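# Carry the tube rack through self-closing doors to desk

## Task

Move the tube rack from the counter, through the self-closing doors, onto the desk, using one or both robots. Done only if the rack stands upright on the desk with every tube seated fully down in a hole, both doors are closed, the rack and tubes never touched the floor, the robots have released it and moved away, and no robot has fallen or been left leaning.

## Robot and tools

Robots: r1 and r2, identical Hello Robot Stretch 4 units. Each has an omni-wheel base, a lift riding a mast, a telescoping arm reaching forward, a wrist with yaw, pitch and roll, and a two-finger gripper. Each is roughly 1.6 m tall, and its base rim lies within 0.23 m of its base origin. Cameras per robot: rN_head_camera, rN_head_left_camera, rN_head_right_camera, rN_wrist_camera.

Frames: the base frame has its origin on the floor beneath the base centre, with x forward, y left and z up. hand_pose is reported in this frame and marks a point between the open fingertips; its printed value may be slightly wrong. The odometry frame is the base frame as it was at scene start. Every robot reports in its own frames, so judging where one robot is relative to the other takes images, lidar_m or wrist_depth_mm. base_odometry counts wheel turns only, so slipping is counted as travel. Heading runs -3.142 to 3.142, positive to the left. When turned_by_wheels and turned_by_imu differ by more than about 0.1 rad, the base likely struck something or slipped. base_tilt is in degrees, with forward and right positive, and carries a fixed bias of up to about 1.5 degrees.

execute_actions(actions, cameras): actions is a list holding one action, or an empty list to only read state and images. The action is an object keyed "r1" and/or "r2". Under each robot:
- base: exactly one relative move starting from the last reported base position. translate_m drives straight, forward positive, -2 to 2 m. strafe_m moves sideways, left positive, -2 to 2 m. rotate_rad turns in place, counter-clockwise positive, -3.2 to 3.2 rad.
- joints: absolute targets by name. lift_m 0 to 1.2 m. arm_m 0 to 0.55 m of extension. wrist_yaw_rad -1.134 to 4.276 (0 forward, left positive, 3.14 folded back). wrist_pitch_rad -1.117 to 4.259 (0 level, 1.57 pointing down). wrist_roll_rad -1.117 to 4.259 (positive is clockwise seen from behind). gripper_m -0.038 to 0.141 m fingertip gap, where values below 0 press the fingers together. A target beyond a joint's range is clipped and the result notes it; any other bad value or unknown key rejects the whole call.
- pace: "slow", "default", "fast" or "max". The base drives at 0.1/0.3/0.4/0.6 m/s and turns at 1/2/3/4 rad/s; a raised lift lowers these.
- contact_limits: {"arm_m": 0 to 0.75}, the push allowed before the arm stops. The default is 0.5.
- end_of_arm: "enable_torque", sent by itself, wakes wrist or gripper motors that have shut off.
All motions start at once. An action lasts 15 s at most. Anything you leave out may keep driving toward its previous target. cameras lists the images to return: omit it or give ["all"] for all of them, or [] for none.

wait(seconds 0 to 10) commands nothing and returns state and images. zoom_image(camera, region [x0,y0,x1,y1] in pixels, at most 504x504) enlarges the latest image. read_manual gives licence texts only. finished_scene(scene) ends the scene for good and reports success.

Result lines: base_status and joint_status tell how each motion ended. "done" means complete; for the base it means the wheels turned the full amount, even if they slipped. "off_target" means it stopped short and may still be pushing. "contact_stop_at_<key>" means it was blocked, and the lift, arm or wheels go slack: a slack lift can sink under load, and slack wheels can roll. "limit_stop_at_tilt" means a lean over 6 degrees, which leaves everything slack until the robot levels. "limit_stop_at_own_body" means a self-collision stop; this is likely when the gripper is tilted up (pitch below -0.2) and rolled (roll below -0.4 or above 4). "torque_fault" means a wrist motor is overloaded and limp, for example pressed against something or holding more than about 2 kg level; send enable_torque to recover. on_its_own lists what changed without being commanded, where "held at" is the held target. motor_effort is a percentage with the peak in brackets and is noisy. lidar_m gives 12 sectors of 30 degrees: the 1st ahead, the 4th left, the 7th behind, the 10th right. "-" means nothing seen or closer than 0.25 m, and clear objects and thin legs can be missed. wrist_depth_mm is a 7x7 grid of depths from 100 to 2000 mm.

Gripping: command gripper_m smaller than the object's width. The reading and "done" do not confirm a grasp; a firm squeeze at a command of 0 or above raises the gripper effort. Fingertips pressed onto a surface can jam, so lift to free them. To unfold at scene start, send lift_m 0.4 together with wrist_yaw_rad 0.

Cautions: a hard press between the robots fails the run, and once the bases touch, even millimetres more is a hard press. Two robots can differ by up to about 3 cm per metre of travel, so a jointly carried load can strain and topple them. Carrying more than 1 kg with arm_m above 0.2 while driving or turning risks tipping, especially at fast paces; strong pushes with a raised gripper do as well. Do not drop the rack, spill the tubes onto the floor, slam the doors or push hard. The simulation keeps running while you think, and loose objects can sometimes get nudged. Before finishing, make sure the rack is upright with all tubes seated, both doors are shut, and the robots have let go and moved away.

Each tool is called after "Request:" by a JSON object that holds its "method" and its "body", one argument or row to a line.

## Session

Request:
{"method": "execute_actions", "body": {
  "actions": [],
  "cameras": ["r1_head_left_camera","r2_head_left_camera","r1_wrist_camera","r2_wrist_camera"]
}}

Scene clock: 0.00 s.
r1.base_odometry: x=+0.000 y=+0.000 heading=+0.000 (m, m, rad; r1's odometry frame)
r1.turned_by_wheels: +0.000 (rad since the last result)
r1.turned_by_imu: +0.000 (rad since the last result)
r1.base_tilt: forward=+0.2 right=-0.3 (deg)
r1.lidar_m: 1.32 0.80 0.70 0.71 0.86 0.84 0.83 1.04 2.08 2.41 2.95 1.84
r1.base_status: not commanded
r1.joint_positions: lift_m=+0.206 arm_m=+0.002 wrist_yaw_rad=+3.145 wrist_pitch_rad=-0.013 wrist_roll_rad=-0.017 gripper_m=+0.057
r1.joint_status: not commanded
r1.motor_effort: lift_m=+19 arm_m=-1 wrist_yaw_rad=-3 wrist_pitch_rad=-3 wrist_roll_rad=-1 gripper_m=+1 wheel_0=+0 wheel_1=+0 wheel_2=+0 (%)
r1.hand_pose: x=-0.1162 y=+0.0865 z=+0.3884 quat_wxyz=(-0.002, +0.007, -0.008, +1.000) (m; r1's base frame)
r1.wrist_depth_mm: - 135 1060 1025 960 891 842 / - 121 174 1025 946 891 842 / - 123 171 1025 960 878 831 / 116 134 247 1025 946 891 831 / 1281 1182 1098 1025 931 891 831 / 1281 1205 197 1025 198 891 842 / 1042 960 1042 152 946 878 820
r2.base_odometry: x=+0.000 y=+0.000 heading=+0.000 (m, m, rad; r2's odometry frame)
r2.turned_by_wheels: +0.000 (rad since the last result)
r2.turned_by_imu: +0.000 (rad since the last result)
r2.base_tilt: forward=+0.1 right=-0.1 (deg)
r2.lidar_m: 3.02 2.48 2.35 1.68 1.22 1.18 1.11 0.76 0.72 0.76 1.02 1.84
r2.base_status: not commanded
r2.joint_positions: lift_m=+0.299 arm_m=+0.003 wrist_yaw_rad=+3.220 wrist_pitch_rad=+0.021 wrist_roll_rad=-0.005 gripper_m=+0.057
r2.joint_status: not commanded
r2.motor_effort: lift_m=+18 arm_m=-1 wrist_yaw_rad=+0 wrist_pitch_rad=-5 wrist_roll_rad=+2 gripper_m=-4 wheel_0=+0 wheel_1=-1 wheel_2=+1 (%)
r2.hand_pose: x=-0.1208 y=+0.0645 z=+0.4713 quat_wxyz=(-0.039, -0.011, -0.003, +0.999) (m; r2's base frame)
r2.wrist_depth_mm: - - 131 1618 1983 1661 1464 / - - 131 1576 1921 1708 1464 / - 109 132 1618 1863 1661 1537 / 140 136 181 1661 1921 1708 1537 / 203 946 1098 1576 1983 1661 1537 / 200 917 198 1430 195 1537 1464 / 200 854 1098 - 1078 991 1042
pictures: r1_head_left_camera, r1_wrist_camera, r2_head_left_camera, r2_wrist_camera
Images, in order (width x height): r1_head_left_camera 420x672, r1_wrist_camera 616x392, r2_head_left_camera 420x672, r2_wrist_camera 616x392.

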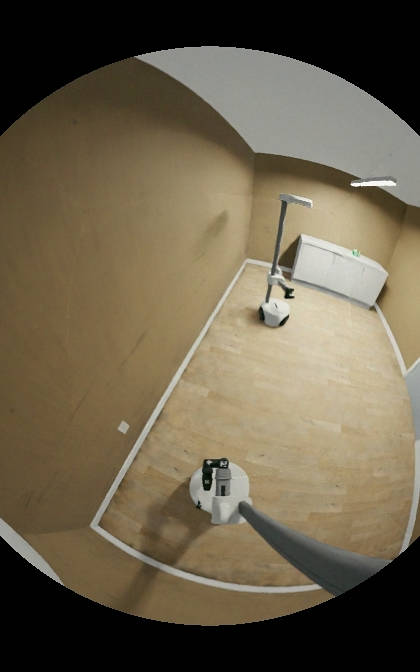

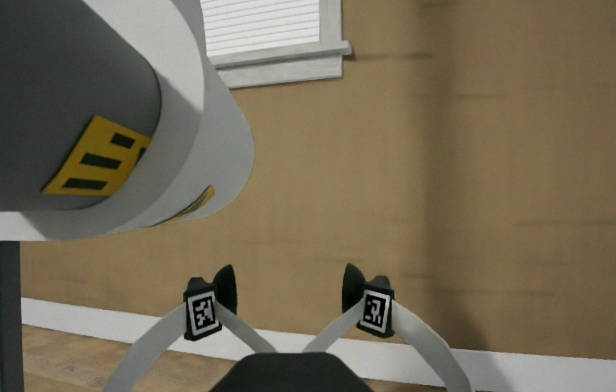

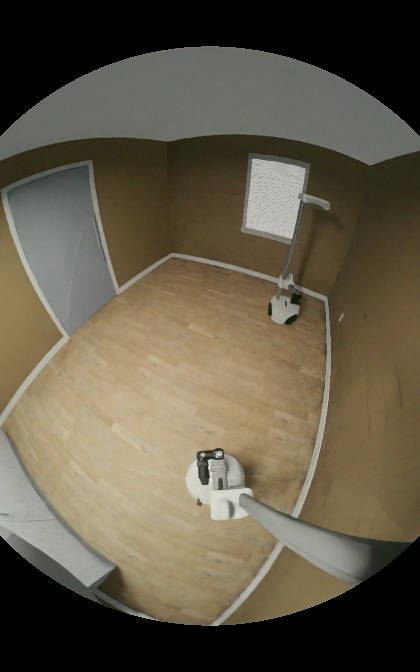

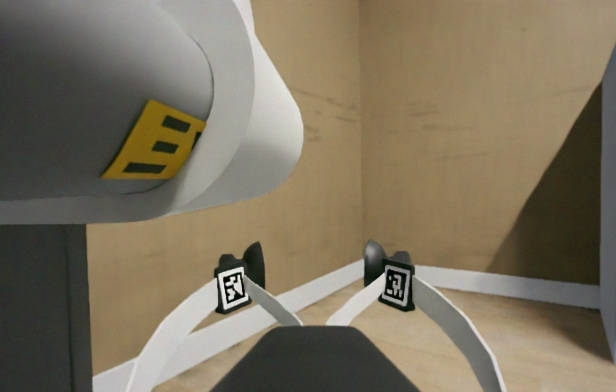

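Request:
{"method": "execute_actions", "body": {
  "actions": [
    {"r2":{"base":{"rotate_rad":2.6},"joints":{"lift_m":0.85,"wrist_yaw_rad":0,"gripper_m":0.14}},"r1":{"base":{"rotate_rad":-1.83},"joints":{"lift_m":0.9,"wrist_yaw_rad":0,"gripper_m":0.1}}}
  ],
  "cameras": ["r1_head_camera","r2_head_camera"]
}}

Scene clock: 4.53 s.
r1.base_odometry: x=+0.000 y=+0.000 heading=-1.830 (m, m, rad; r1's odometry frame)
r1.turned_by_wheels: -1.830 (rad since the last result)
r1.turned_by_imu: -1.839 (rad since the last result)
r1.base_tilt: forward=+0.2 right=-0.3 (deg)
r1.lidar_m: 2.38 2.55 3.32 1.85 0.95 0.70 0.69 0.76 0.88 0.81 0.87 1.36
r1.base_status: done
r1.joint_positions: lift_m=+0.900 arm_m=+0.002 wrist_yaw_rad=+0.000 wrist_pitch_rad=-0.013 wrist_roll_rad=-0.017 gripper_m=+0.100
r1.joint_status: all done
r1.motor_effort: lift_m=+22(24) arm_m=-1(1) wrist_yaw_rad=-1(7) wrist_pitch_rad=-5(4) wrist_roll_rad=-1(1) gripper_m=+1(4) wheel_0=+1(7) wheel_1=+1(11) wheel_2=+0(6) (%)
r1.hand_pose: x=+0.4610 y=-0.0873 z=+1.0818 quat_wxyz=(+1.000, -0.008, -0.007, +0.000) (m; r1's base frame)
r1.wrist_depth_mm: - - - - - 1983 1281 / - - - - - 1983 1281 / - - - - - - 1336 / - - - - - - 1336 / - - - - - - 1308 / - - - - 200 - 1281 / - - - 149 - 1708 1308
r2.base_odometry: x=+0.000 y=+0.000 heading=+2.600 (m, m, rad; r2's odometry frame)
r2.turned_by_wheels: +2.600 (rad since the last result)
r2.turned_by_imu: +2.654 (rad since the last result)
r2.base_tilt: forward=+0.3 right=+0.0 (deg)
r2.lidar_m: 1.17 1.08 0.78 0.73 0.75 1.05 1.87 3.03 2.48 2.35 1.67 1.18
r2.base_status: done
r2.joint_positions: lift_m=+0.850 arm_m=+0.003 wrist_yaw_rad=+0.000 wrist_pitch_rad=+0.021 wrist_roll_rad=-0.005 gripper_m=+0.140
r2.joint_status: all done
r2.motor_effort: lift_m=+21(21) arm_m=-1(1) wrist_yaw_rad=-2(5) wrist_pitch_rad=-6(5) wrist_roll_rad=+3(3) gripper_m=+2(2) wheel_0=+1(9) wheel_1=+1(8) wheel_2=+1(7) (%)
r2.hand_pose: x=+0.4621 y=-0.0874 z=+1.0218 quat_wxyz=(+1.000, -0.003, +0.011, +0.000) (m; r2's base frame)
r2.wrist_depth_mm: 1229 1576 1537 1576 1618 1618 1576 / 1205 1576 1537 1537 1537 1576 1576 / 1229 1576 1576 1576 1576 1618 1618 / 1229 1576 1537 1576 1576 1661 1618 / 1205 1576 1661 1618 991 946 991 / 1205 1576 1576 163 991 991 991 / 1205 1576 1618 - 1008 1008 1008
pictures: r1_head_camera, r2_head_camera
Images, in order (width x height): r1_head_camera 420x560, r2_head_camera 420x560.

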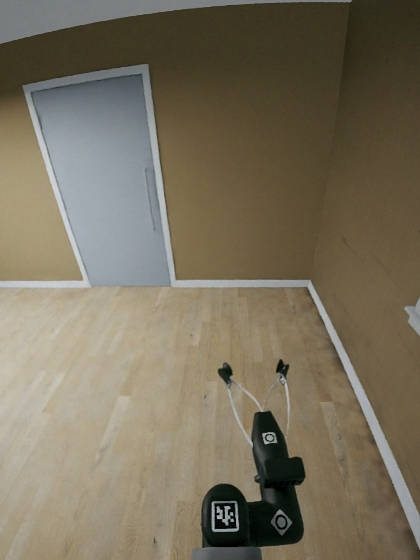

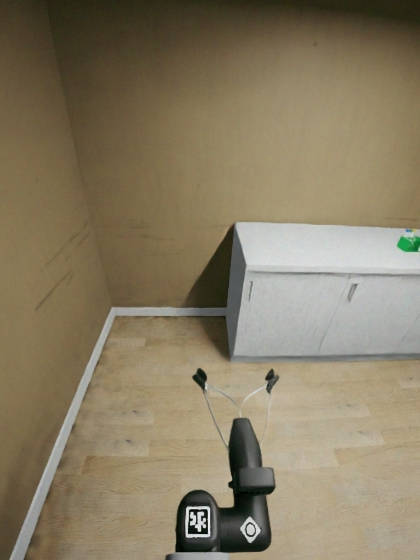

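Request:
{"method": "execute_actions", "body": {
  "actions": [
    {"r2":{"base":{"strafe_m":-1.3}},"r1":{"base":{"strafe_m":0.64}}}
  ],
  "cameras": []
}}

Request:
{"method": "execute_actions", "body": {
  "actions": [
    {"r2":{"base":{"translate_m":0.55}},"r1":{"base":{"translate_m":1.55}}}
  ],
  "cameras": ["r1_wrist_camera","r2_head_camera","r2_wrist_camera"]
}}

Scene clock: 11.37 s.
r1.base_odometry: x=+0.619 y=-0.164 heading=-1.830 (m, m, rad; r1's odometry frame)
r1.turned_by_wheels: +0.000 (rad since the last result)
r1.turned_by_imu: -0.001 (rad since the last result)
r1.base_tilt: forward=+0.2 right=-0.3 (deg)
r1.lidar_m: 2.38 1.77 1.79 2.03 0.87 0.66 0.63 0.71 1.03 1.49 1.58 2.31
r1.base_status: done
r1.joint_positions: lift_m=+0.900 arm_m=+0.002 wrist_yaw_rad=+0.000 wrist_pitch_rad=-0.013 wrist_roll_rad=-0.017 gripper_m=+0.100
r1.joint_status: not commanded
r1.motor_effort: lift_m=+21(22) arm_m=-1(1) wrist_yaw_rad=-2(5) wrist_pitch_rad=-4(4) wrist_roll_rad=-1(1) gripper_m=-1(0) wheel_0=+0(6) wheel_1=+0(10) wheel_2=+1(0) (%)
r1.hand_pose: x=+0.4610 y=-0.0874 z=+1.0819 quat_wxyz=(+1.000, -0.008, -0.007, +0.000) (m; r1's base frame)
r1.wrist_depth_mm: - - - - - - - / - - - - - - - / - - - - - - - / - - - - - - - / - - - - - - - / - - - - 200 - - / - - - 150 - - -
r2.base_odometry: x=+0.670 y=+1.114 heading=+2.600 (m, m, rad; r2's odometry frame)
r2.turned_by_wheels: +0.000 (rad since the last result)
r2.turned_by_imu: -0.006 (rad since the last result)
r2.base_tilt: forward=+0.2 right=-0.2 (deg)
r2.lidar_m: 1.14 1.21 2.13 2.03 1.78 1.67 2.93 1.55 1.07 1.04 1.09 1.23
r2.base_status: done
r2.joint_positions: lift_m=+0.850 arm_m=+0.003 wrist_yaw_rad=+0.000 wrist_pitch_rad=+0.021 wrist_roll_rad=-0.005 gripper_m=+0.140
r2.joint_status: not commanded
r2.motor_effort: lift_m=+20(21) arm_m=-1(1) wrist_yaw_rad=+0(1) wrist_pitch_rad=-5(6) wrist_roll_rad=+3(3) gripper_m=+0(2) wheel_0=-1(8) wheel_1=+0(8) wheel_2=+1(2) (%)
r2.hand_pose: x=+0.4621 y=-0.0874 z=+1.0219 quat_wxyz=(+1.000, -0.003, +0.011, +0.000) (m; r2's base frame)
r2.wrist_depth_mm: 1537 1576 1618 1618 1618 1618 1366 / 1537 1618 1576 1661 1661 1576 1366 / 1576 1537 1618 1576 1576 1618 1336 / 1661 1576 1618 1537 1618 1618 1366 / 991 1008 991 976 960 960 1255 / 1008 1008 1008 163 991 1008 1281 / 1008 1025 1025 - 1008 1008 1281
pictures: none
No camera images: the call's "cameras" was empty. Leave "cameras" out to get every camera's image.

Scene clock: 18.03 s.
r1.base_odometry: x=+0.222 y=-1.662 heading=-1.830 (m, m, rad; r1's odometry frame)
r1.turned_by_wheels: +0.000 (rad since the last result)
r1.turned_by_imu: -0.007 (rad since the last result)
r1.base_tilt: forward=+0.2 right=-0.3 (deg)
r1.lidar_m: 0.83 0.97 1.38 1.64 2.66 2.25 2.18 2.15 1.65 1.60 1.22 0.92
r1.base_status: done
r1.joint_positions: lift_m=+0.900 arm_m=+0.002 wrist_yaw_rad=+0.000 wrist_pitch_rad=-0.013 wrist_roll_rad=-0.017 gripper_m=+0.100
r1.joint_status: not commanded
r1.motor_effort: lift_m=+21(21) arm_m=-1(1) wrist_yaw_rad=-3(3) wrist_pitch_rad=-5(4) wrist_roll_rad=-1(1) gripper_m=-3(1) wheel_0=+1(5) wheel_1=+0(9) wheel_2=+1(11) (%)
r1.hand_pose: x=+0.4610 y=-0.0874 z=+1.0819 quat_wxyz=(+1.000, -0.008, -0.007, +0.000) (m; r1's base frame)
r1.wrist_depth_mm: 699 699 699 683 683 676 668 / 707 699 691 683 683 676 676 / 715 707 699 683 683 668 668 / 707 691 699 691 676 676 676 / 707 707 691 691 676 668 668 / 699 691 699 683 200 676 661 / 707 691 683 150 676 661 676
r2.base_odometry: x=+0.198 y=+1.398 heading=+2.600 (m, m, rad; r2's odometry frame)
r2.turned_by_wheels: +0.000 (rad since the last result)
r2.turned_by_imu: -0.006 (rad since the last result)
r2.base_tilt: forward=+0.1 right=+0.0 (deg)
r2.lidar_m: 0.60 0.64 0.88 2.04 2.12 2.84 1.65 1.51 1.10 1.02 0.90 0.64
r2.base_status: done
r2.joint_positions: lift_m=+0.850 arm_m=+0.003 wrist_yaw_rad=+0.000 wrist_pitch_rad=+0.021 wrist_roll_rad=-0.005 gripper_m=+0.140
r2.joint_status: not commanded
r2.motor_effort: lift_m=+20(20) arm_m=-1(1) wrist_yaw_rad=+0(1) wrist_pitch_rad=-5(5) wrist_roll_rad=+3(2) gripper_m=+2(6) wheel_0=-1(3) wheel_1=+0(5) wheel_2=+1(8) (%)
r2.hand_pose: x=+0.4621 y=-0.0874 z=+1.0219 quat_wxyz=(+1.000, -0.003, +0.011, +0.000) (m; r2's base frame)
r2.wrist_depth_mm: 1008 1025 1025 1025 1042 1042 1042 / 1042 1025 1008 1025 1060 1042 1060 / 1042 1042 1042 1042 1042 1042 1042 / 1042 1025 1060 1060 1060 1042 1042 / 946 917 676 750 820 809 809 / 508 462 424 163 410 413 466 / 413 415 413 - 413 436 433
pictures: r1_wrist_camera, r2_head_camera, r2_wrist_camera
Images, in order (width x height): r1_wrist_camera 616x392, r2_head_camera 420x560, r2_wrist_camera 616x392.

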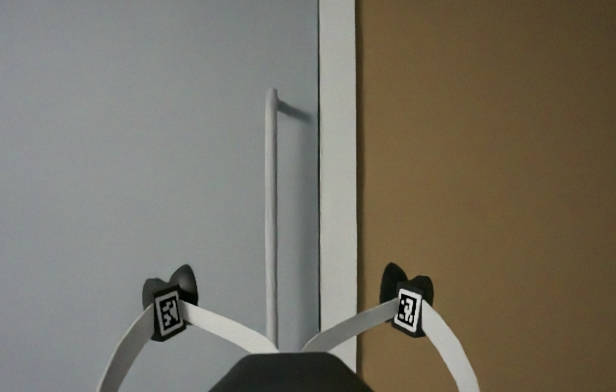

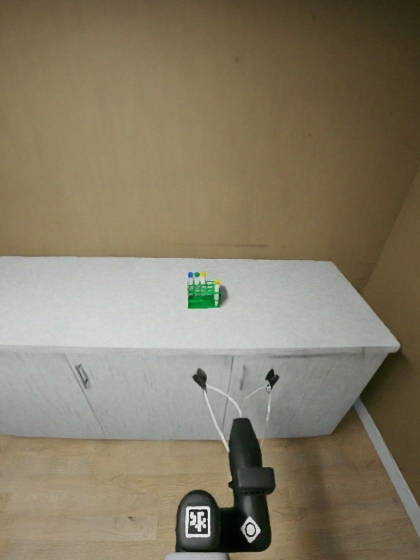

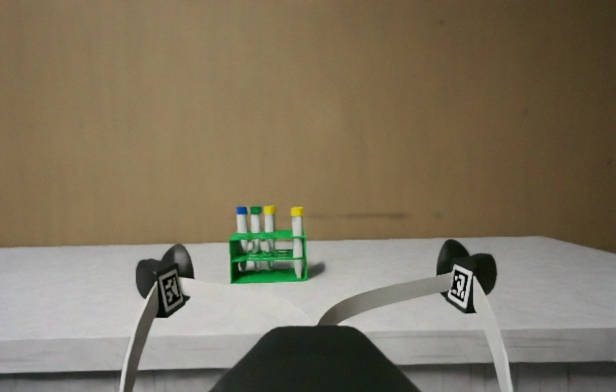

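Request:
{"method": "execute_actions", "body": {
  "actions": [
    {"r2":{"base":{"strafe_m":-0.45},"joints":{"wrist_yaw_rad":1.57,"wrist_pitch_rad":0}},"r1":{"base":{"strafe_m":0.03},"joints":{"arm_m":0.43}}}
  ],
  "cameras": ["r1_wrist_camera"]
}}

Request:
{"method": "execute_actions", "body": {
  "actions": [
    {"r2":{"base":{"translate_m":0.25},"joints":{"arm_m":0.35}},"r1":{"joints":{"gripper_m":-0.038}}}
  ],
  "cameras": []
}}

Request:
{"method": "execute_actions", "body": {
  "actions": [
    {"r2":{"joints":{"lift_m":0.80}},"r1":{"joints":{"arm_m":0.3},"pace":"slow"}}
  ],
  "cameras": ["r2_head_camera","r2_wrist_camera"]
}}

Scene clock: 22.93 s.
r1.base_odometry: x=+0.251 y=-1.670 heading=-1.830 (m, m, rad; r1's odometry frame)
r1.turned_by_wheels: +0.000 (rad since the last result)
r1.turned_by_imu: -0.001 (rad since the last result)
r1.base_tilt: forward=+0.2 right=-0.2 (deg)
r1.lidar_m: 0.83 0.96 1.41 1.62 2.63 2.27 2.19 2.19 1.69 1.62 1.21 0.91
r1.base_status: done
r1.joint_positions: lift_m=+0.900 arm_m=+0.429 wrist_yaw_rad=+0.000 wrist_pitch_rad=-0.013 wrist_roll_rad=-0.017 gripper_m=+0.100
r1.joint_status: all done
r1.motor_effort: lift_m=+21(21) arm_m=+5(7) wrist_yaw_rad=+0(1) wrist_pitch_rad=-4(4) wrist_roll_rad=-1(1) gripper_m=-3(3) wheel_0=+1(8) wheel_1=+0(12) wheel_2=+0(1) (%)
r1.hand_pose: x=+0.8885 y=-0.0874 z=+1.0819 quat_wxyz=(+1.000, -0.008, -0.007, +0.000) (m; r1's base frame)
r1.wrist_depth_mm: 265 263 259 257 256 239 250 / 265 263 260 258 255 239 251 / 264 264 259 256 254 240 250 / 265 262 260 256 255 238 249 / 263 262 257 255 256 239 250 / 265 262 257 258 199 238 249 / 265 260 260 150 254 239 250
r2.base_odometry: x=+0.430 y=+1.783 heading=+2.600 (m, m, rad; r2's odometry frame)
r2.turned_by_wheels: +0.000 (rad since the last result)
r2.turned_by_imu: -0.004 (rad since the last result)
r2.base_tilt: forward=+0.2 right=+0.1 (deg)
r2.lidar_m: 0.60 0.62 0.88 2.49 2.57 3.47 1.62 0.86 0.61 0.58 0.60 0.65
r2.base_status: done
r2.joint_positions: lift_m=+0.850 arm_m=+0.003 wrist_yaw_rad=+1.570 wrist_pitch_rad=+0.002 wrist_roll_rad=-0.005 gripper_m=+0.140
r2.joint_status: all done
r2.motor_effort: lift_m=+20(20) arm_m=-1(1) wrist_yaw_rad=+3(5) wrist_pitch_rad=-6(7) wrist_roll_rad=+2(3) gripper_m=+2(1) wheel_0=-1(7) wheel_1=+0(8) wheel_2=+1(1) (%)
r2.hand_pose: x=+0.2614 y=+0.2884 z=+1.0275 quat_wxyz=(+0.707, -0.003, -0.001, +0.707) (m; r2's base frame)
r2.wrist_depth_mm: - - - - - - 1430 / - - - - - - 1430 / - - - - - - 1397 / - - - - - - 1430 / - - - - - 917 917 / - - - 163 1336 715 597 / - - - - 1397 866 591
pictures: r1_wrist_camera
Images, in order (width x height): r1_wrist_camera 616x392.

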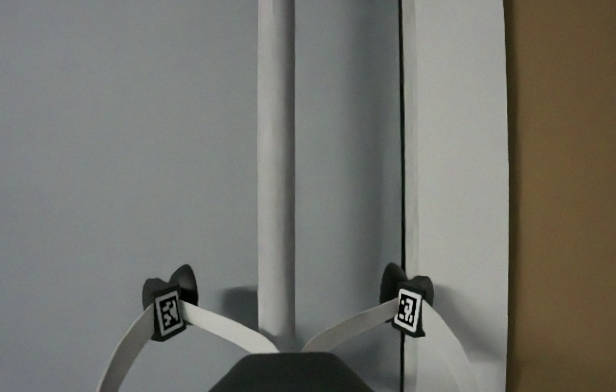

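Scene clock: 25.23 s.
r1.base_odometry: x=+0.251 y=-1.670 heading=-1.829 (m, m, rad; r1's odometry frame)
r1.turned_by_wheels: +0.000 (rad since the last result)
r1.turned_by_imu: +0.000 (rad since the last result)
r1.base_tilt: forward=+0.2 right=-0.3 (deg)
r1.lidar_m: 0.81 0.93 1.39 1.86 2.61 2.24 2.20 2.21 1.68 1.63 1.23 0.92
r1.base_status: not commanded
r1.joint_positions: lift_m=+0.900 arm_m=+0.429 wrist_yaw_rad=+0.003 wrist_pitch_rad=-0.013 wrist_roll_rad=-0.017 gripper_m=-0.037
r1.joint_status: all done
r1.motor_effort: lift_m=+21(21) arm_m=+4(5) wrist_yaw_rad=-10(19) wrist_pitch_rad=-4(4) wrist_roll_rad=-1(1) gripper_m=-20(15) wheel_0=+3(3) wheel_1=+2(2) wheel_2=+2(4) (%)
r1.hand_pose: x=+0.8889 y=-0.0867 z=+1.0819 quat_wxyz=(+1.000, -0.008, -0.007, +0.001) (m; r1's base frame)
r1.wrist_depth_mm: 249 246 242 236 236 238 249 / 249 244 241 237 236 238 250 / 249 245 240 236 236 238 249 / 249 246 241 236 236 237 250 / 249 245 241 237 236 237 248 / 248 245 178 182 234 237 246 / 248 149 240 169 233 237 247
r2.base_odometry: x=+0.216 y=+1.912 heading=+2.600 (m, m, rad; r2's odometry frame)
r2.turned_by_wheels: +0.000 (rad since the last result)
r2.turned_by_imu: -0.002 (rad since the last result)
r2.base_tilt: forward=+0.1 right=-0.2 (deg)
r2.lidar_m: 0.36 0.38 0.52 1.44 2.60 3.47 1.87 0.87 0.60 0.57 0.60 0.38
r2.base_status: done
r2.joint_positions: lift_m=+0.850 arm_m=+0.349 wrist_yaw_rad=+1.570 wrist_pitch_rad=+0.002 wrist_roll_rad=-0.005 gripper_m=+0.140
r2.joint_status: all done
r2.motor_effort: lift_m=+20(20) arm_m=+4(5) wrist_yaw_rad=+1(0) wrist_pitch_rad=-6(6) wrist_roll_rad=+3(3) gripper_m=+0(1) wheel_0=+0(5) wheel_1=-1(6) wheel_2=+0(10) (%)
r2.hand_pose: x=+0.6079 y=+0.2884 z=+1.0275 quat_wxyz=(+0.707, -0.003, -0.001, +0.707) (m; r2's base frame)
r2.wrist_depth_mm: - - - - 1576 831 591 / - - - - 1661 854 585 / - - - - 1708 866 591 / - - - - 1708 854 603 / - - - 831 931 759 597 / - - 445 163 325 430 496 / - 347 366 - 351 349 345
pictures: none
No camera images: the call's "cameras" was empty. Leave "cameras" out to get every camera's image.

Scene clock: 27.80 s.
r1.base_odometry: x=+0.251 y=-1.670 heading=-1.827 (m, m, rad; r1's odometry frame)
r1.turned_by_wheels: +0.002 (rad since the last result)
r1.turned_by_imu: +0.002 (rad since the last result)
r1.base_tilt: forward=+0.2 right=-0.3 (deg)
r1.lidar_m: 0.68 0.84 1.40 1.86 2.62 2.26 2.20 2.19 1.65 1.62 1.23 0.90
r1.base_status: not commanded
r1.joint_positions: lift_m=+0.900 arm_m=+0.301 wrist_yaw_rad=+0.020 wrist_pitch_rad=-0.013 wrist_roll_rad=-0.017 gripper_m=-0.037
r1.joint_status: all done
r1.on_its_own: wrist_yaw_rad is at rest, and its effort (-61) is outside its rest range (-13 to +13)
r1.motor_effort: lift_m=+21(21) arm_m=-7(6) wrist_yaw_rad=-61(59) wrist_pitch_rad=-5(4) wrist_roll_rad=-1(1) gripper_m=-19(19) wheel_0=+16(15) wheel_1=+6(7) wheel_2=+14(14) (%)
r1.hand_pose: x=+0.7623 y=-0.0816 z=+1.0819 quat_wxyz=(+1.000, -0.008, -0.007, +0.010) (m; r1's base frame)
r1.wrist_depth_mm: 281 265 249 234 226 368 364 / 281 263 247 235 225 368 366 / 281 263 247 234 224 368 364 / 282 263 248 235 225 368 366 / 279 263 248 233 224 364 366 / 279 262 172 195 223 366 362 / 278 156 177 179 221 366 364
r2.base_odometry: x=+0.216 y=+1.912 heading=+2.600 (m, m, rad; r2's odometry frame)
r2.turned_by_wheels: +0.000 (rad since the last result)
r2.turned_by_imu: -0.001 (rad since the last result)
r2.base_tilt: forward=+0.3 right=-0.1 (deg)
r2.lidar_m: 0.36 0.37 0.54 1.39 2.61 3.47 1.87 0.87 0.59 0.57 0.58 0.40
r2.base_status: not commanded
r2.joint_positions: lift_m=+0.800 arm_m=+0.349 wrist_yaw_rad=+1.570 wrist_pitch_rad=+0.002 wrist_roll_rad=-0.005 gripper_m=+0.140
r2.joint_status: all done
r2.motor_effort: lift_m=+16(21) arm_m=+5(4) wrist_yaw_rad=+2(1) wrist_pitch_rad=-6(5) wrist_roll_rad=+3(2) gripper_m=-3(0) wheel_0=+1(0) wheel_1=-1(1) wheel_2=+0(0) (%)
r2.hand_pose: x=+0.6079 y=+0.2884 z=+0.9778 quat_wxyz=(+0.707, -0.003, -0.001, +0.707) (m; r2's base frame)
r2.wrist_depth_mm: - - - - 1618 842 591 / - - - - 1661 854 597 / - - - - 1756 854 597 / - - - - 1397 866 603 / - - 707 324 504 647 554 / - 349 317 163 306 303 355 / 262 245 256 - 256 246 244
pictures: r2_head_camera, r2_wrist_camera
Images, in order (width x height): r2_head_camera 420x560, r2_wrist_camera 616x392.

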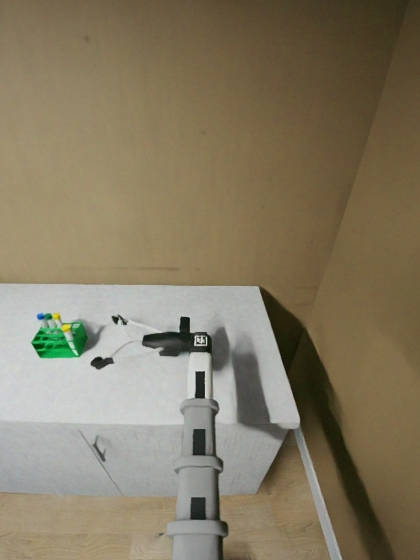

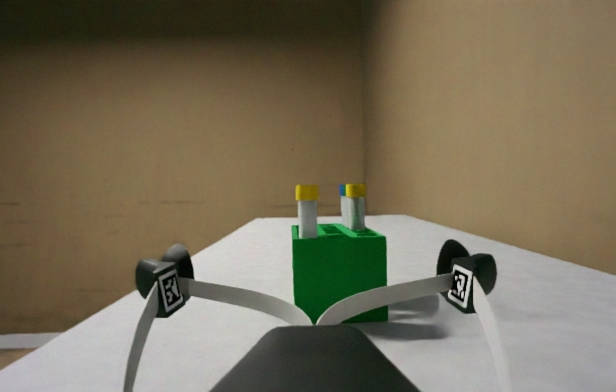

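Request:
{"method": "execute_actions", "body": {
  "actions": [
    {"r2":{"base":{"strafe_m":0.12},"joints":{"lift_m":0.785,"arm_m":0.37,"wrist_pitch_rad":0.1},"pace":"slow"},"r1":{"base":{"strafe_m":0.02},"pace":"slow"}}
  ],
  "cameras": []
}}

Request:
{"method": "execute_actions", "body": {
  "actions": [
    {"r2":{"joints":{"gripper_m":0.02}},"r1":{"joints":{"arm_m":0.2},"base":{"strafe_m":0.03},"pace":"slow"}}
  ],
  "cameras": []
}}

Request:
{"method": "execute_actions", "body": {
  "actions": [
    {"r2":{"joints":{"lift_m":0.87,"wrist_pitch_rad":0}},"r1":{"joints":{"arm_m":0.1},"base":{"strafe_m":0.04},"pace":"slow"}}
  ],
  "cameras": []
}}

Request:
{"method": "execute_actions", "body": {
  "actions": [
    {"r2":{"joints":{"arm_m":0.02,"wrist_yaw_rad":3.0}},"r1":{"joints":{"arm_m":0.01},"base":{"strafe_m":0.05},"pace":"slow"}}
  ],
  "cameras": ["r2_wrist_camera","r1_head_left_camera"]
}}

Scene clock: 35.03 s.
r1.base_odometry: x=+0.270 y=-1.675 heading=-1.826 (m, m, rad; r1's odometry frame)
r1.turned_by_wheels: +0.001 (rad since the last result)
r1.turned_by_imu: -0.001 (rad since the last result)
r1.base_tilt: forward=+0.2 right=-0.3 (deg)
r1.lidar_m: 0.67 0.85 1.42 1.81 2.62 2.26 2.20 2.23 1.70 1.66 1.20 0.91
r1.base_status: done
r1.joint_positions: lift_m=+0.900 arm_m=+0.301 wrist_yaw_rad=+0.006 wrist_pitch_rad=-0.013 wrist_roll_rad=-0.017 gripper_m=-0.037
r1.joint_status: not commanded
r1.on_its_own: wrist_yaw_rad is at rest, and its effort (-17) is outside its rest range (-13 to +13)
r1.motor_effort: lift_m=+21(21) arm_m=-6(7) wrist_yaw_rad=-17(59) wrist_pitch_rad=-4(5) wrist_roll_rad=-1(1) gripper_m=-16(18) wheel_0=+3(14) wheel_1=+1(7) wheel_2=+5(15) (%)
r1.hand_pose: x=+0.7610 y=-0.0857 z=+1.0819 quat_wxyz=(+1.000, -0.008, -0.007, +0.003) (m; r1's base frame)
r1.wrist_depth_mm: 282 267 252 237 230 373 375 / 281 266 252 236 231 375 373 / 281 265 252 237 231 375 373 / 281 266 252 236 229 377 373 / 282 265 251 236 230 375 370 / 279 266 177 183 226 373 370 / 279 150 251 155 229 375 373
r2.base_odometry: x=+0.154 y=+1.809 heading=+2.599 (m, m, rad; r2's odometry frame)
r2.turned_by_wheels: -0.001 (rad since the last result)
r2.turned_by_imu: -0.003 (rad since the last result)
r2.base_tilt: forward=+0.1 right=+0.0 (deg)
r2.lidar_m: 0.36 0.39 0.52 1.39 2.49 3.32 1.82 1.07 0.72 0.69 0.72 0.39
r2.base_status: done
r2.joint_positions: lift_m=+0.786 arm_m=+0.369 wrist_yaw_rad=+1.569 wrist_pitch_rad=+0.094 wrist_roll_rad=-0.004 gripper_m=+0.140
r2.joint_status: all done
r2.motor_effort: lift_m=+8(16) arm_m=+4(7) wrist_yaw_rad=+4(3) wrist_pitch_rad=+18(18) wrist_roll_rad=-1(1) gripper_m=-1(1) wheel_0=-5(10) wheel_1=-2(5) wheel_2=-4(4) (%)
r2.hand_pose: x=+0.6282 y=+0.2870 z=+0.9370 quat_wxyz=(+0.707, -0.035, +0.032, +0.706) (m; r2's base frame)
r2.wrist_depth_mm: - - - - 1499 788 559 / - - - - 1537 798 559 / - - - - 1499 798 559 / - - - 254 917 723 564 / - 418 366 202 320 387 387 / 265 243 205 163 209 219 250 / 191 181 189 - 191 184 183
pictures: none
No camera images: the call's "cameras" was empty. Leave "cameras" out to get every camera's image.

Scene clock: 37.30 s.
r1.base_odometry: x=+0.300 y=-1.683 heading=-1.825 (m, m, rad; r1's odometry frame)
r1.turned_by_wheels: +0.001 (rad since the last result)
r1.turned_by_imu: +0.000 (rad since the last result)
r1.base_tilt: forward=+0.2 right=-0.3 (deg)
r1.lidar_m: 0.57 0.75 1.39 1.78 2.57 2.23 2.19 2.27 1.72 1.68 1.19 0.89
r1.base_status: done
r1.joint_positions: lift_m=+0.900 arm_m=+0.201 wrist_yaw_rad=+0.009 wrist_pitch_rad=-0.013 wrist_roll_rad=-0.017 gripper_m=-0.037
r1.joint_status: all done
r1.on_its_own: wrist_yaw_rad is at rest, and its effort (-27) is outside its rest range (-13 to +13)
r1.motor_effort: lift_m=+21(21) arm_m=-7(4) wrist_yaw_rad=-27(29) wrist_pitch_rad=-5(5) wrist_roll_rad=-1(1) gripper_m=-23(20) wheel_0=+4(9) wheel_1=+0(7) wheel_2=+6(3) (%)
r1.hand_pose: x=+0.6613 y=-0.0848 z=+1.0819 quat_wxyz=(+1.000, -0.008, -0.007, +0.005) (m; r1's base frame)
r1.wrist_depth_mm: 312 286 260 234 224 480 469 / 310 285 259 234 224 473 473 / 310 283 257 233 224 473 469 / 312 283 259 234 224 469 469 / 312 285 259 234 221 477 469 / 309 282 178 182 220 473 473 / 310 148 258 159 222 473 473
r2.base_odometry: x=+0.154 y=+1.809 heading=+2.599 (m, m, rad; r2's odometry frame)
r2.turned_by_wheels: +0.000 (rad since the last result)
r2.turned_by_imu: -0.001 (rad since the last result)
r2.base_tilt: forward=+0.2 right=-0.1 (deg)
r2.lidar_m: 0.36 0.39 0.52 1.41 2.46 3.33 1.81 1.03 0.74 0.70 0.72 0.39
r2.base_status: not commanded
r2.joint_positions: lift_m=+0.786 arm_m=+0.369 wrist_yaw_rad=+1.569 wrist_pitch_rad=+0.094 wrist_roll_rad=-0.004 gripper_m=+0.020
r2.joint_status: all done
r2.motor_effort: lift_m=+8(8) arm_m=+4(4) wrist_yaw_rad=+4(4) wrist_pitch_rad=+18(18) wrist_roll_rad=-1(1) gripper_m=-24(24) wheel_0=-4(5) wheel_1=-2(2) wheel_2=-3(4) (%)
r2.hand_pose: x=+0.6282 y=+0.2870 z=+0.9370 quat_wxyz=(+0.707, -0.035, +0.032, +0.706) (m; r2's base frame)
r2.wrist_depth_mm: - - - - 1499 798 554 / - - - - 1499 809 549 / - - - - 1397 798 554 / - - 991 238 723 707 559 / - 418 210 184 185 392 387 / 264 243 183 185 186 173 249 / 192 181 189 - 186 184 174
pictures: none
No camera images: the call's "cameras" was empty. Leave "cameras" out to get every camera's image.

Scene clock: 39.60 s.
r1.base_odometry: x=+0.338 y=-1.693 heading=-1.824 (m, m, rad; r1's odometry frame)
r1.turned_by_wheels: +0.002 (rad since the last result)
r1.turned_by_imu: +0.001 (rad since the last result)
r1.base_tilt: forward=+0.2 right=-0.3 (deg)
r1.lidar_m: 0.48 0.72 1.41 1.74 2.51 2.26 2.18 2.29 1.78 1.69 1.20 0.53
r1.base_status: done
r1.joint_positions: lift_m=+0.900 arm_m=+0.101 wrist_yaw_rad=+0.016 wrist_pitch_rad=-0.013 wrist_roll_rad=-0.017 gripper_m=-0.037
r1.joint_status: all done
r1.on_its_own: wrist_yaw_rad is at rest, and its effort (-48) is outside its rest range (-13 to +13)
r1.motor_effort: lift_m=+21(21) arm_m=-8(14) wrist_yaw_rad=-48(48) wrist_pitch_rad=-6(5) wrist_roll_rad=-1(1) gripper_m=-23(17) wheel_0=+8(11) wheel_1=+2(4) wheel_2=+9(10) (%)
r1.hand_pose: x=+0.5621 y=-0.0828 z=+1.0819 quat_wxyz=(+1.000, -0.008, -0.007, +0.008) (m; r1's base frame)
r1.wrist_depth_mm: 357 309 268 234 213 574 564 / 357 309 266 233 213 574 569 / 359 306 266 233 213 580 569 / 357 307 267 233 213 569 559 / 359 309 267 234 213 574 564 / 355 309 174 183 206 564 564 / 357 152 266 168 209 574 564
r2.base_odometry: x=+0.154 y=+1.809 heading=+2.600 (m, m, rad; r2's odometry frame)
r2.turned_by_wheels: +0.001 (rad since the last result)
r2.turned_by_imu: +0.000 (rad since the last result)
r2.base_tilt: forward=+0.5 right=-0.1 (deg)
r2.lidar_m: 0.35 0.40 0.50 1.41 2.44 3.30 1.77 1.06 0.71 0.68 0.74 0.39
r2.base_status: not commanded
r2.joint_positions: lift_m=+0.870 arm_m=+0.369 wrist_yaw_rad=+1.570 wrist_pitch_rad=+0.004 wrist_roll_rad=-0.005 gripper_m=+0.020
r2.joint_status: all done
r2.motor_effort: lift_m=+21(22) arm_m=+4(4) wrist_yaw_rad=+1(5) wrist_pitch_rad=-9(16) wrist_roll_rad=+2(0) gripper_m=-20(23) wheel_0=+0(4) wheel_1=-1(2) wheel_2=-1(4) (%)
r2.hand_pose: x=+0.6279 y=+0.2884 z=+1.0470 quat_wxyz=(+0.707, -0.003, -0.001, +0.707) (m; r2's base frame)
r2.wrist_depth_mm: - - - - 1499 798 554 / - - - - 1576 820 559 / - - - - 1430 809 564 / - - - 236 1255 820 569 / - - 210 184 184 768 569 / - - 183 186 186 173 535 / - 382 404 - 375 382 384
pictures: none
No camera images: the call's "cameras" was empty. Leave "cameras" out to get every camera's image.

Scene clock: 41.77 s.
r1.base_odometry: x=+0.387 y=-1.706 heading=-1.822 (m, m, rad; r1's odometry frame)
r1.turned_by_wheels: +0.002 (rad since the last result)
r1.turned_by_imu: +0.001 (rad since the last result)
r1.base_tilt: forward=+0.3 right=-0.3 (deg)
r1.lidar_m: 0.38 0.63 1.43 1.72 2.46 2.22 2.18 2.35 1.83 1.74 1.21 0.44
r1.base_status: done
r1.joint_positions: lift_m=+0.900 arm_m=+0.012 wrist_yaw_rad=+0.023 wrist_pitch_rad=-0.012 wrist_roll_rad=-0.017 gripper_m=-0.037
r1.joint_status: all done
r1.on_its_own: wrist_yaw_rad is at rest, and its effort (-66) is outside its rest range (-13 to +13)
r1.motor_effort: lift_m=+21(21) arm_m=-10(10) wrist_yaw_rad=-66(68) wrist_pitch_rad=-8(8) wrist_roll_rad=-1(2) gripper_m=-21(16) wheel_0=+9(11) wheel_1=+0(8) wheel_2=+12(13) (%)
r1.hand_pose: x=+0.4731 y=-0.0806 z=+1.0815 quat_wxyz=(+1.000, -0.008, -0.006, +0.012) (m; r1's base frame)
r1.wrist_depth_mm: 433 340 278 230 205 654 647 / 430 340 279 230 205 654 647 / 433 342 277 231 205 654 647 / 433 338 277 231 205 654 647 / 433 340 277 231 204 647 640 / 427 342 174 184 198 654 647 / 427 154 278 176 201 654 661
r2.base_odometry: x=+0.154 y=+1.809 heading=+2.600 (m, m, rad; r2's odometry frame)
r2.turned_by_wheels: +0.000 (rad since the last result)
r2.turned_by_imu: -0.001 (rad since the last result)
r2.base_tilt: forward=+0.2 right=-0.1 (deg)
r2.lidar_m: 0.36 0.39 0.53 1.41 2.46 3.31 1.72 1.05 0.72 0.68 0.73 0.39
r2.base_status: not commanded
r2.joint_positions: lift_m=+0.870 arm_m=+0.021 wrist_yaw_rad=+3.000 wrist_pitch_rad=+0.003 wrist_roll_rad=-0.005 gripper_m=+0.020
r2.joint_status: all done
r2.motor_effort: lift_m=+21(21) arm_m=-4(6) wrist_yaw_rad=-1(3) wrist_pitch_rad=-9(9) wrist_roll_rad=+3(2) gripper_m=-21(26) wheel_0=+0(0) wheel_1=-1(1) wheel_2=-2(1) (%)
r2.hand_pose: x=-0.0816 y=+0.1272 z=+1.0470 quat_wxyz=(+0.071, -0.002, -0.002, +0.997) (m; r2's base frame)
r2.wrist_depth_mm: 155 209 - - - - - / 113 159 - - - - - / 115 160 259 - - - - / 147 178 - 236 - - - / 1308 1661 210 183 185 - - / 1336 1576 184 186 186 173 - / 1336 1756 - - - - -
pictures: r1_head_left_camera, r2_wrist_camera
Images, in order (width x height): r1_head_left_camera 420x672, r2_wrist_camera 616x392.

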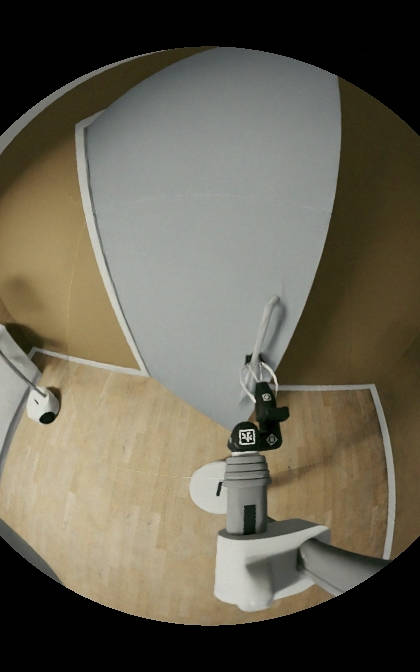

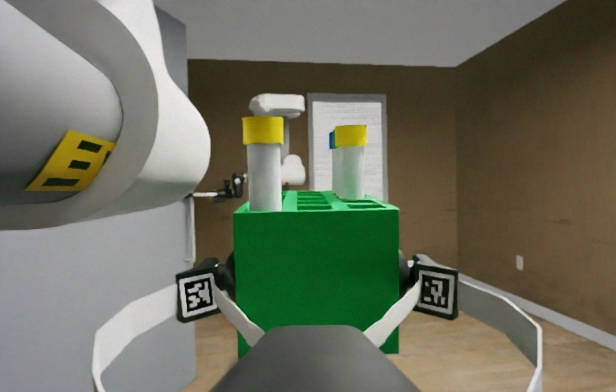

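Request:
{"method": "execute_actions", "body": {
  "actions": [
    {"r1":{"base":{"strafe_m":0.03},"pace":"slow"}}
  ],
  "cameras": []
}}

Request:
{"method": "execute_actions", "body": {
  "actions": [
    {"r1":{"base":{"translate_m":-0.3},"joints":{"arm_m":0.31},"pace":"slow"},"r2":{"base":{"translate_m":-0.3}}}
  ],
  "cameras": []
}}

Request:
{"method": "execute_actions", "body": {
  "actions": [
    {"r1":{"base":{"strafe_m":0.09},"joints":{"arm_m":0.21},"pace":"slow"}}
  ],
  "cameras": []
}}

Request:
{"method": "execute_actions", "body": {
  "actions": [
    {"r1":{"base":{"strafe_m":0.13},"joints":{"arm_m":0.12},"pace":"slow"}}
  ],
  "cameras": []
}}

Request:
{"method": "execute_actions", "body": {
  "actions": [
    {"r1":{"base":{"strafe_m":0.18},"joints":{"arm_m":0.05},"pace":"slow"}}
  ],
  "cameras": []
}}

Request:
{"method": "execute_actions", "body": {
  "actions": [
    {"r1":{"base":{"strafe_m":0.2},"joints":{"arm_m":0.02},"pace":"slow"}}
  ],
  "cameras": ["r1_head_left_camera","r2_head_left_camera"]
}}

Scene clock: 45.77 s.
r1.base_odometry: x=+0.416 y=-1.713 heading=-1.822 (m, m, rad; r1's odometry frame)
r1.turned_by_wheels: +0.000 (rad since the last result)
r1.turned_by_imu: -0.001 (rad since the last result)
r1.base_tilt: forward=+0.3 right=-0.2 (deg)
r1.lidar_m: 0.43 0.67 1.43 1.68 2.44 2.24 2.14 2.34 1.82 1.80 1.20 0.45
r1.base_status: done
r1.joint_positions: lift_m=+0.900 arm_m=+0.011 wrist_yaw_rad=-0.001 wrist_pitch_rad=-0.013 wrist_roll_rad=-0.017 gripper_m=-0.037
r1.joint_status: not commanded
r1.motor_effort: lift_m=+21(21) arm_m=-6(10) wrist_yaw_rad=+2(71) wrist_pitch_rad=-7(9) wrist_roll_rad=-2(2) gripper_m=-18(24) wheel_0=-2(9) wheel_1=-1(4) wheel_2=+1(12) (%)
r1.hand_pose: x=+0.4703 y=-0.0876 z=+1.0817 quat_wxyz=(+1.000, -0.008, -0.006, +0.000) (m; r1's base frame)
r1.wrist_depth_mm: 421 343 287 231 216 676 676 / 424 343 286 233 216 661 661 / 424 343 285 232 215 676 668 / 424 343 286 231 216 676 676 / 421 343 286 230 216 683 668 / 418 343 182 177 204 668 668 / 418 149 286 166 214 676 668
r2.base_odometry: x=+0.154 y=+1.809 heading=+2.600 (m, m, rad; r2's odometry frame)
r2.turned_by_wheels: +0.000 (rad since the last result)
r2.turned_by_imu: -0.002 (rad since the last result)
r2.base_tilt: forward=+0.3 right=-0.1 (deg)
r2.lidar_m: 0.35 0.38 0.50 1.41 2.45 3.30 1.67 1.05 0.73 0.68 0.72 0.40
r2.base_status: not commanded
r2.joint_positions: lift_m=+0.870 arm_m=+0.021 wrist_yaw_rad=+3.000 wrist_pitch_rad=+0.003 wrist_roll_rad=-0.005 gripper_m=+0.020
r2.joint_status: not commanded
r2.motor_effort: lift_m=+21(21) arm_m=-4(4) wrist_yaw_rad=+0(1) wrist_pitch_rad=-9(9) wrist_roll_rad=+2(2) gripper_m=-23(21) wheel_0=+0(0) wheel_1=-1(2) wheel_2=-1(1) (%)
r2.hand_pose: x=-0.0816 y=+0.1272 z=+1.0470 quat_wxyz=(+0.071, -0.002, -0.002, +0.997) (m; r2's base frame)
r2.wrist_depth_mm: 155 210 - - - - - / 112 159 - - - - - / 115 159 260 - - - - / 146 179 - 236 - - - / 1336 1708 211 182 185 - - / 1366 1576 184 186 186 173 - / 1366 1756 - - - - -
pictures: none
No camera images: the call's "cameras" was empty. Leave "cameras" out to get every camera's image.

Scene clock: 50.07 s.
r1.base_odometry: x=+0.491 y=-1.423 heading=-1.822 (m, m, rad; r1's odometry frame)
r1.turned_by_wheels: +0.000 (rad since the last result)
r1.turned_by_imu: +0.000 (rad since the last result)
r1.base_tilt: forward=+0.2 right=-0.3 (deg)
r1.lidar_m: 0.71 1.02 1.45 1.65 2.44 1.95 1.88 2.04 1.79 1.76 1.63 1.23
r1.base_status: done
r1.joint_positions: lift_m=+0.900 arm_m=+0.309 wrist_yaw_rad=+0.000 wrist_pitch_rad=-0.014 wrist_roll_rad=-0.017 gripper_m=-0.037
r1.joint_status: all done
r1.motor_effort: lift_m=+21(21) arm_m=+5(2) wrist_yaw_rad=-1(4) wrist_pitch_rad=-4(6) wrist_roll_rad=-2(2) gripper_m=-19(22) wheel_0=-2(7) wheel_1=+0(6) wheel_2=+2(5) (%)
r1.hand_pose: x=+0.7685 y=-0.0874 z=+1.0820 quat_wxyz=(+1.000, -0.008, -0.007, +0.000) (m; r1's base frame)
r1.wrist_depth_mm: 427 347 287 231 216 676 676 / 421 343 287 230 215 668 676 / 427 343 285 232 214 676 661 / 424 343 287 231 214 676 668 / 427 343 285 231 215 676 668 / 421 343 181 178 204 676 676 / 424 149 286 167 214 676 668
r2.base_odometry: x=+0.411 y=+1.655 heading=+2.600 (m, m, rad; r2's odometry frame)
r2.turned_by_wheels: +0.000 (rad since the last result)
r2.turned_by_imu: +0.000 (rad since the last result)
r2.base_tilt: forward=+0.3 right=-0.2 (deg)
r2.lidar_m: 0.66 0.68 0.94 2.38 2.44 1.48 1.49 1.05 0.75 0.69 0.73 0.70
r2.base_status: done
r2.joint_positions: lift_m=+0.870 arm_m=+0.021 wrist_yaw_rad=+3.000 wrist_pitch_rad=+0.003 wrist_roll_rad=-0.005 gripper_m=+0.020
r2.joint_status: not commanded
r2.motor_effort: lift_m=+21(21) arm_m=-4(5) wrist_yaw_rad=+0(0) wrist_pitch_rad=-9(9) wrist_roll_rad=+2(3) gripper_m=-23(23) wheel_0=-1(4) wheel_1=+0(5) wheel_2=-1(9) (%)
r2.hand_pose: x=-0.0816 y=+0.1272 z=+1.0470 quat_wxyz=(+0.071, -0.002, -0.002, +0.997) (m; r2's base frame)
r2.wrist_depth_mm: 154 211 - - - - - / 113 159 - - - - - / 115 159 259 - - - - / 147 178 1661 235 - - - / 1182 1576 210 183 185 - - / 1205 1397 184 185 186 174 - / 1182 1537 - - - - -
pictures: none
No camera images: the call's "cameras" was empty. Leave "cameras" out to get every camera's image.

Scene clock: 52.33 s.
r1.base_odometry: x=+0.578 y=-1.445 heading=-1.822 (m, m, rad; r1's odometry frame)
r1.turned_by_wheels: +0.000 (rad since the last result)
r1.turned_by_imu: -0.001 (rad since the last result)
r1.base_tilt: forward=+0.2 right=-0.2 (deg)
r1.lidar_m: 0.59 1.03 1.36 2.18 2.38 1.91 1.87 2.01 1.90 1.87 1.58 0.62
r1.base_status: done
r1.joint_positions: lift_m=+0.900 arm_m=+0.211 wrist_yaw_rad=+0.000 wrist_pitch_rad=-0.013 wrist_roll_rad=-0.017 gripper_m=-0.037
r1.joint_status: all done
r1.motor_effort: lift_m=+21(21) arm_m=-5(7) wrist_yaw_rad=-2(17) wrist_pitch_rad=-5(5) wrist_roll_rad=-1(1) gripper_m=-19(23) wheel_0=+1(9) wheel_1=+2(4) wheel_2=+1(2) (%)
r1.hand_pose: x=+0.6703 y=-0.0873 z=+1.0819 quat_wxyz=(+1.000, -0.008, -0.007, +0.000) (m; r1's base frame)
r1.wrist_depth_mm: 580 418 314 236 214 191 778 / 580 415 315 236 213 191 788 / 603 413 314 236 214 191 788 / 603 413 314 236 214 192 778 / 591 413 314 236 214 193 778 / 580 413 181 178 200 191 768 / 585 149 315 167 213 184 788
r2.base_odometry: x=+0.411 y=+1.655 heading=+2.600 (m, m, rad; r2's odometry frame)
r2.turned_by_wheels: +0.000 (rad since the last result)
r2.turned_by_imu: -0.001 (rad since the last result)
r2.base_tilt: forward=+0.2 right=-0.2 (deg)
r2.lidar_m: 0.65 0.69 0.95 2.38 2.47 1.39 1.38 1.06 0.73 0.70 0.74 0.69
r2.base_status: not commanded
r2.joint_positions: lift_m=+0.870 arm_m=+0.021 wrist_yaw_rad=+3.000 wrist_pitch_rad=+0.003 wrist_roll_rad=-0.005 gripper_m=+0.020
r2.joint_status: not commanded
r2.motor_effort: lift_m=+21(21) arm_m=-4(4) wrist_yaw_rad=+0(0) wrist_pitch_rad=-9(8) wrist_roll_rad=+1(2) gripper_m=-25(21) wheel_0=-1(1) wheel_1=+0(0) wheel_2=-1(1) (%)
r2.hand_pose: x=-0.0816 y=+0.1272 z=+1.0470 quat_wxyz=(+0.071, -0.002, -0.002, +0.997) (m; r2's base frame)
r2.wrist_depth_mm: 154 210 - - - - - / 113 159 - - - - - / 115 160 259 - - - - / 147 177 1708 236 - - - / 1182 1397 210 183 185 - - / 1160 1308 185 186 186 173 - / 1160 1430 1708 - - - -
pictures: none
No camera images: the call's "cameras" was empty. Leave "cameras" out to get every camera's image.

Scene clock: 54.77 s.
r1.base_odometry: x=+0.704 y=-1.478 heading=-1.822 (m, m, rad; r1's odometry frame)
r1.turned_by_wheels: +0.000 (rad since the last result)
r1.turned_by_imu: -0.001 (rad since the last result)
r1.base_tilt: forward=+0.2 right=-0.3 (deg)
r1.lidar_m: 0.50 1.09 1.26 2.07 2.27 1.91 1.87 2.02 2.03 1.98 1.64 0.50
r1.base_status: done
r1.joint_positions: lift_m=+0.900 arm_m=+0.121 wrist_yaw_rad=-0.004 wrist_pitch_rad=-0.013 wrist_roll_rad=-0.017 gripper_m=-0.037
r1.joint_status: all done
r1.motor_effort: lift_m=+21(21) arm_m=-5(4) wrist_yaw_rad=+11(11) wrist_pitch_rad=-5(5) wrist_roll_rad=-1(1) gripper_m=-18(19) wheel_0=-4(6) wheel_1=+0(2) wheel_2=+0(4) (%)
r1.hand_pose: x=+0.5798 y=-0.0886 z=+1.0819 quat_wxyz=(+1.000, -0.008, -0.007, -0.002) (m; r1's base frame)
r1.wrist_depth_mm: 904 564 353 231 204 167 891 / 931 559 351 232 204 168 170 / 917 549 349 231 204 168 169 / 904 549 349 232 204 168 167 / 946 549 347 232 204 168 167 / 931 559 181 182 187 167 167 / 917 147 351 150 203 158 512
r2.base_odometry: x=+0.411 y=+1.655 heading=+2.600 (m, m, rad; r2's odometry frame)
r2.turned_by_wheels: +0.000 (rad since the last result)
r2.turned_by_imu: -0.001 (rad since the last result)
r2.base_tilt: forward=+0.2 right=-0.1 (deg)
r2.lidar_m: 0.64 0.68 0.96 2.38 2.45 1.27 1.28 1.04 0.73 0.69 0.73 0.69
r2.base_status: not commanded
r2.joint_positions: lift_m=+0.870 arm_m=+0.021 wrist_yaw_rad=+3.000 wrist_pitch_rad=+0.003 wrist_roll_rad=-0.005 gripper_m=+0.020
r2.joint_status: not commanded
r2.motor_effort: lift_m=+21(21) arm_m=-4(4) wrist_yaw_rad=+0(1) wrist_pitch_rad=-8(9) wrist_roll_rad=+2(2) gripper_m=-22(24) wheel_0=-1(1) wheel_1=+0(0) wheel_2=-1(1) (%)
r2.hand_pose: x=-0.0816 y=+0.1272 z=+1.0470 quat_wxyz=(+0.071, -0.002, -0.002, +0.997) (m; r2's base frame)
r2.wrist_depth_mm: 154 210 1661 - - - - / 113 159 1708 - - - - / 116 160 260 - - - - / 146 178 1537 236 - - - / 1118 1336 209 183 186 - - / 1118 1255 184 186 186 173 - / 1118 1308 1537 - - - -
pictures: none
No camera images: the call's "cameras" was empty. Leave "cameras" out to get every camera's image.

Scene clock: 57.70 s.
r1.base_odometry: x=+0.878 y=-1.522 heading=-1.823 (m, m, rad; r1's odometry frame)
r1.turned_by_wheels: +0.000 (rad since the last result)
r1.turned_by_imu: -0.001 (rad since the last result)
r1.base_tilt: forward=+0.2 right=-0.3 (deg)
r1.lidar_m: 0.38 1.32 1.08 1.88 2.04 1.92 1.85 1.97 2.22 2.17 1.66 0.38
r1.base_status: done
r1.joint_positions: lift_m=+0.900 arm_m=+0.051 wrist_yaw_rad=-0.003 wrist_pitch_rad=-0.013 wrist_roll_rad=-0.017 gripper_m=-0.037
r1.joint_status: all done
r1.motor_effort: lift_m=+21(21) arm_m=-4(4) wrist_yaw_rad=+7(20) wrist_pitch_rad=-5(5) wrist_roll_rad=-1(1) gripper_m=-21(20) wheel_0=-2(9) wheel_1=+0(1) wheel_2=-1(5) (%)
r1.hand_pose: x=+0.5098 y=-0.0881 z=+1.0819 quat_wxyz=(+1.000, -0.008, -0.007, -0.001) (m; r1's base frame)
r1.wrist_depth_mm: 1008 1025 442 126 173 131 - / 1008 1025 439 125 174 132 - / 1042 1008 436 125 174 132 - / 1025 1008 436 125 175 132 - / 1008 1008 439 125 174 132 - / 1008 1008 182 125 168 132 - / 991 149 442 123 173 127 -
r2.base_odometry: x=+0.411 y=+1.655 heading=+2.600 (m, m, rad; r2's odometry frame)
r2.turned_by_wheels: +0.000 (rad since the last result)
r2.turned_by_imu: -0.001 (rad since the last result)
r2.base_tilt: forward=+0.1 right=-0.2 (deg)
r2.lidar_m: 0.65 0.69 0.97 2.37 2.45 1.11 1.14 1.03 0.75 0.69 0.73 0.70
r2.base_status: not commanded
r2.joint_positions: lift_m=+0.870 arm_m=+0.021 wrist_yaw_rad=+3.000 wrist_pitch_rad=+0.003 wrist_roll_rad=-0.005 gripper_m=+0.020
r2.joint_status: not commanded
r2.motor_effort: lift_m=+21(21) arm_m=-4(4) wrist_yaw_rad=-1(1) wrist_pitch_rad=-9(8) wrist_roll_rad=+2(2) gripper_m=-23(20) wheel_0=-1(1) wheel_1=+0(0) wheel_2=-1(1) (%)
r2.hand_pose: x=-0.0816 y=+0.1272 z=+1.0470 quat_wxyz=(+0.071, -0.002, -0.002, +0.997) (m; r2's base frame)
r2.wrist_depth_mm: 154 211 1430 - - - - / 113 159 1464 - 1499 - - / 115 160 260 - 1499 - - / 146 178 1366 234 1576 - - / 1025 1182 209 183 185 - - / 1060 1118 184 186 186 172 - / 1042 1205 1366 - - - -
pictures: none
No camera images: the call's "cameras" was empty. Leave "cameras" out to get every camera's image.

Scene clock: 61.10 s.
r1.base_odometry: x=+1.071 y=-1.572 heading=-1.823 (m, m, rad; r1's odometry frame)
r1.turned_by_wheels: -0.001 (rad since the last result)
r1.turned_by_imu: -0.123 (rad since the last result)
r1.base_tilt: forward=+0.2 right=-0.2 (deg)
r1.lidar_m: 0.34 1.27 0.95 1.06 1.78 2.00 1.84 1.91 2.46 2.33 1.85 0.35
r1.base_status: done
r1.joint_positions: lift_m=+0.900 arm_m=+0.019 wrist_yaw_rad=-0.011 wrist_pitch_rad=-0.013 wrist_roll_rad=-0.017 gripper_m=-0.038
r1.joint_status: all done
r1.on_its_own: wrist_yaw_rad is at rest, and its effort (+30) is outside its rest range (-13 to +13)
r1.motor_effort: lift_m=+21(21) arm_m=+4(9) wrist_yaw_rad=+30(49) wrist_pitch_rad=-4(10) wrist_roll_rad=-1(1) gripper_m=-18(20) wheel_0=-3(9) wheel_1=+3(8) wheel_2=-9(15) (%)
r1.hand_pose: x=+0.4776 y=-0.0907 z=+1.0820 quat_wxyz=(+1.000, -0.008, -0.007, -0.006) (m; r1's base frame)
r1.wrist_depth_mm: 976 976 424 115 170 130 - / 976 991 421 115 170 131 - / 960 960 418 115 171 131 - / 991 976 418 114 170 131 - / 946 976 418 114 171 131 - / 976 960 181 114 168 131 - / 960 144 384 112 169 125 -
r2.base_odometry: x=+0.411 y=+1.655 heading=+2.600 (m, m, rad; r2's odometry frame)
r2.turned_by_wheels: +0.000 (rad since the last result)
r2.turned_by_imu: -0.001 (rad since the last result)
r2.base_tilt: forward=+0.3 right=-0.1 (deg)
r2.lidar_m: 0.64 0.71 0.94 2.38 2.48 0.95 1.07 1.03 0.74 0.69 0.72 0.71
r2.base_status: not commanded
r2.joint_positions: lift_m=+0.870 arm_m=+0.021 wrist_yaw_rad=+3.000 wrist_pitch_rad=+0.003 wrist_roll_rad=-0.005 gripper_m=+0.020
r2.joint_status: not commanded
r2.motor_effort: lift_m=+21(21) arm_m=-4(5) wrist_yaw_rad=+0(0) wrist_pitch_rad=-9(9) wrist_roll_rad=+2(2) gripper_m=-24(25) wheel_0=-1(1) wheel_1=+0(0) wheel_2=-1(1) (%)
r2.hand_pose: x=-0.0816 y=+0.1272 z=+1.0470 quat_wxyz=(+0.071, -0.002, -0.002, +0.997) (m; r2's base frame)
r2.wrist_depth_mm: 154 211 1308 - 1182 - - / 112 159 1281 - - - - / 115 160 260 - 1366 - - / 146 179 1255 236 1366 - - / 1008 1160 210 183 185 - - / 1008 1098 184 186 186 173 - / 1025 1160 1281 - - - -
pictures: r1_head_left_camera, r2_head_left_camera
Images, in order (width x height): r1_head_left_camera 420x672, r2_head_left_camera 420x672.

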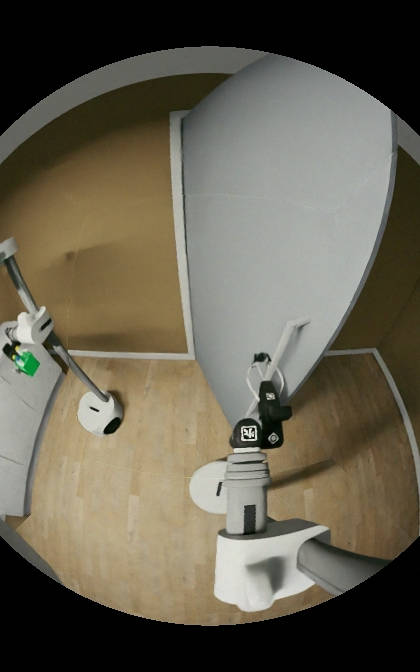

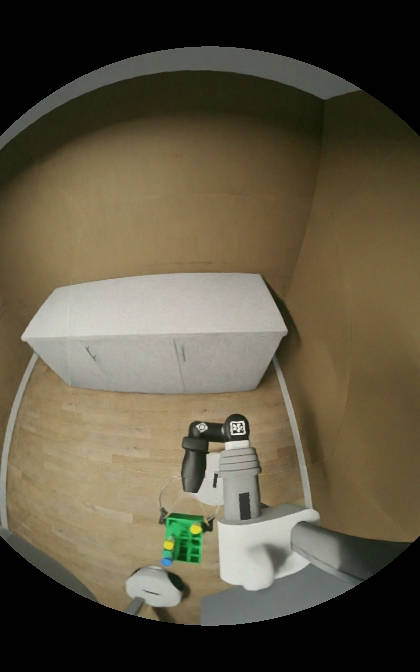

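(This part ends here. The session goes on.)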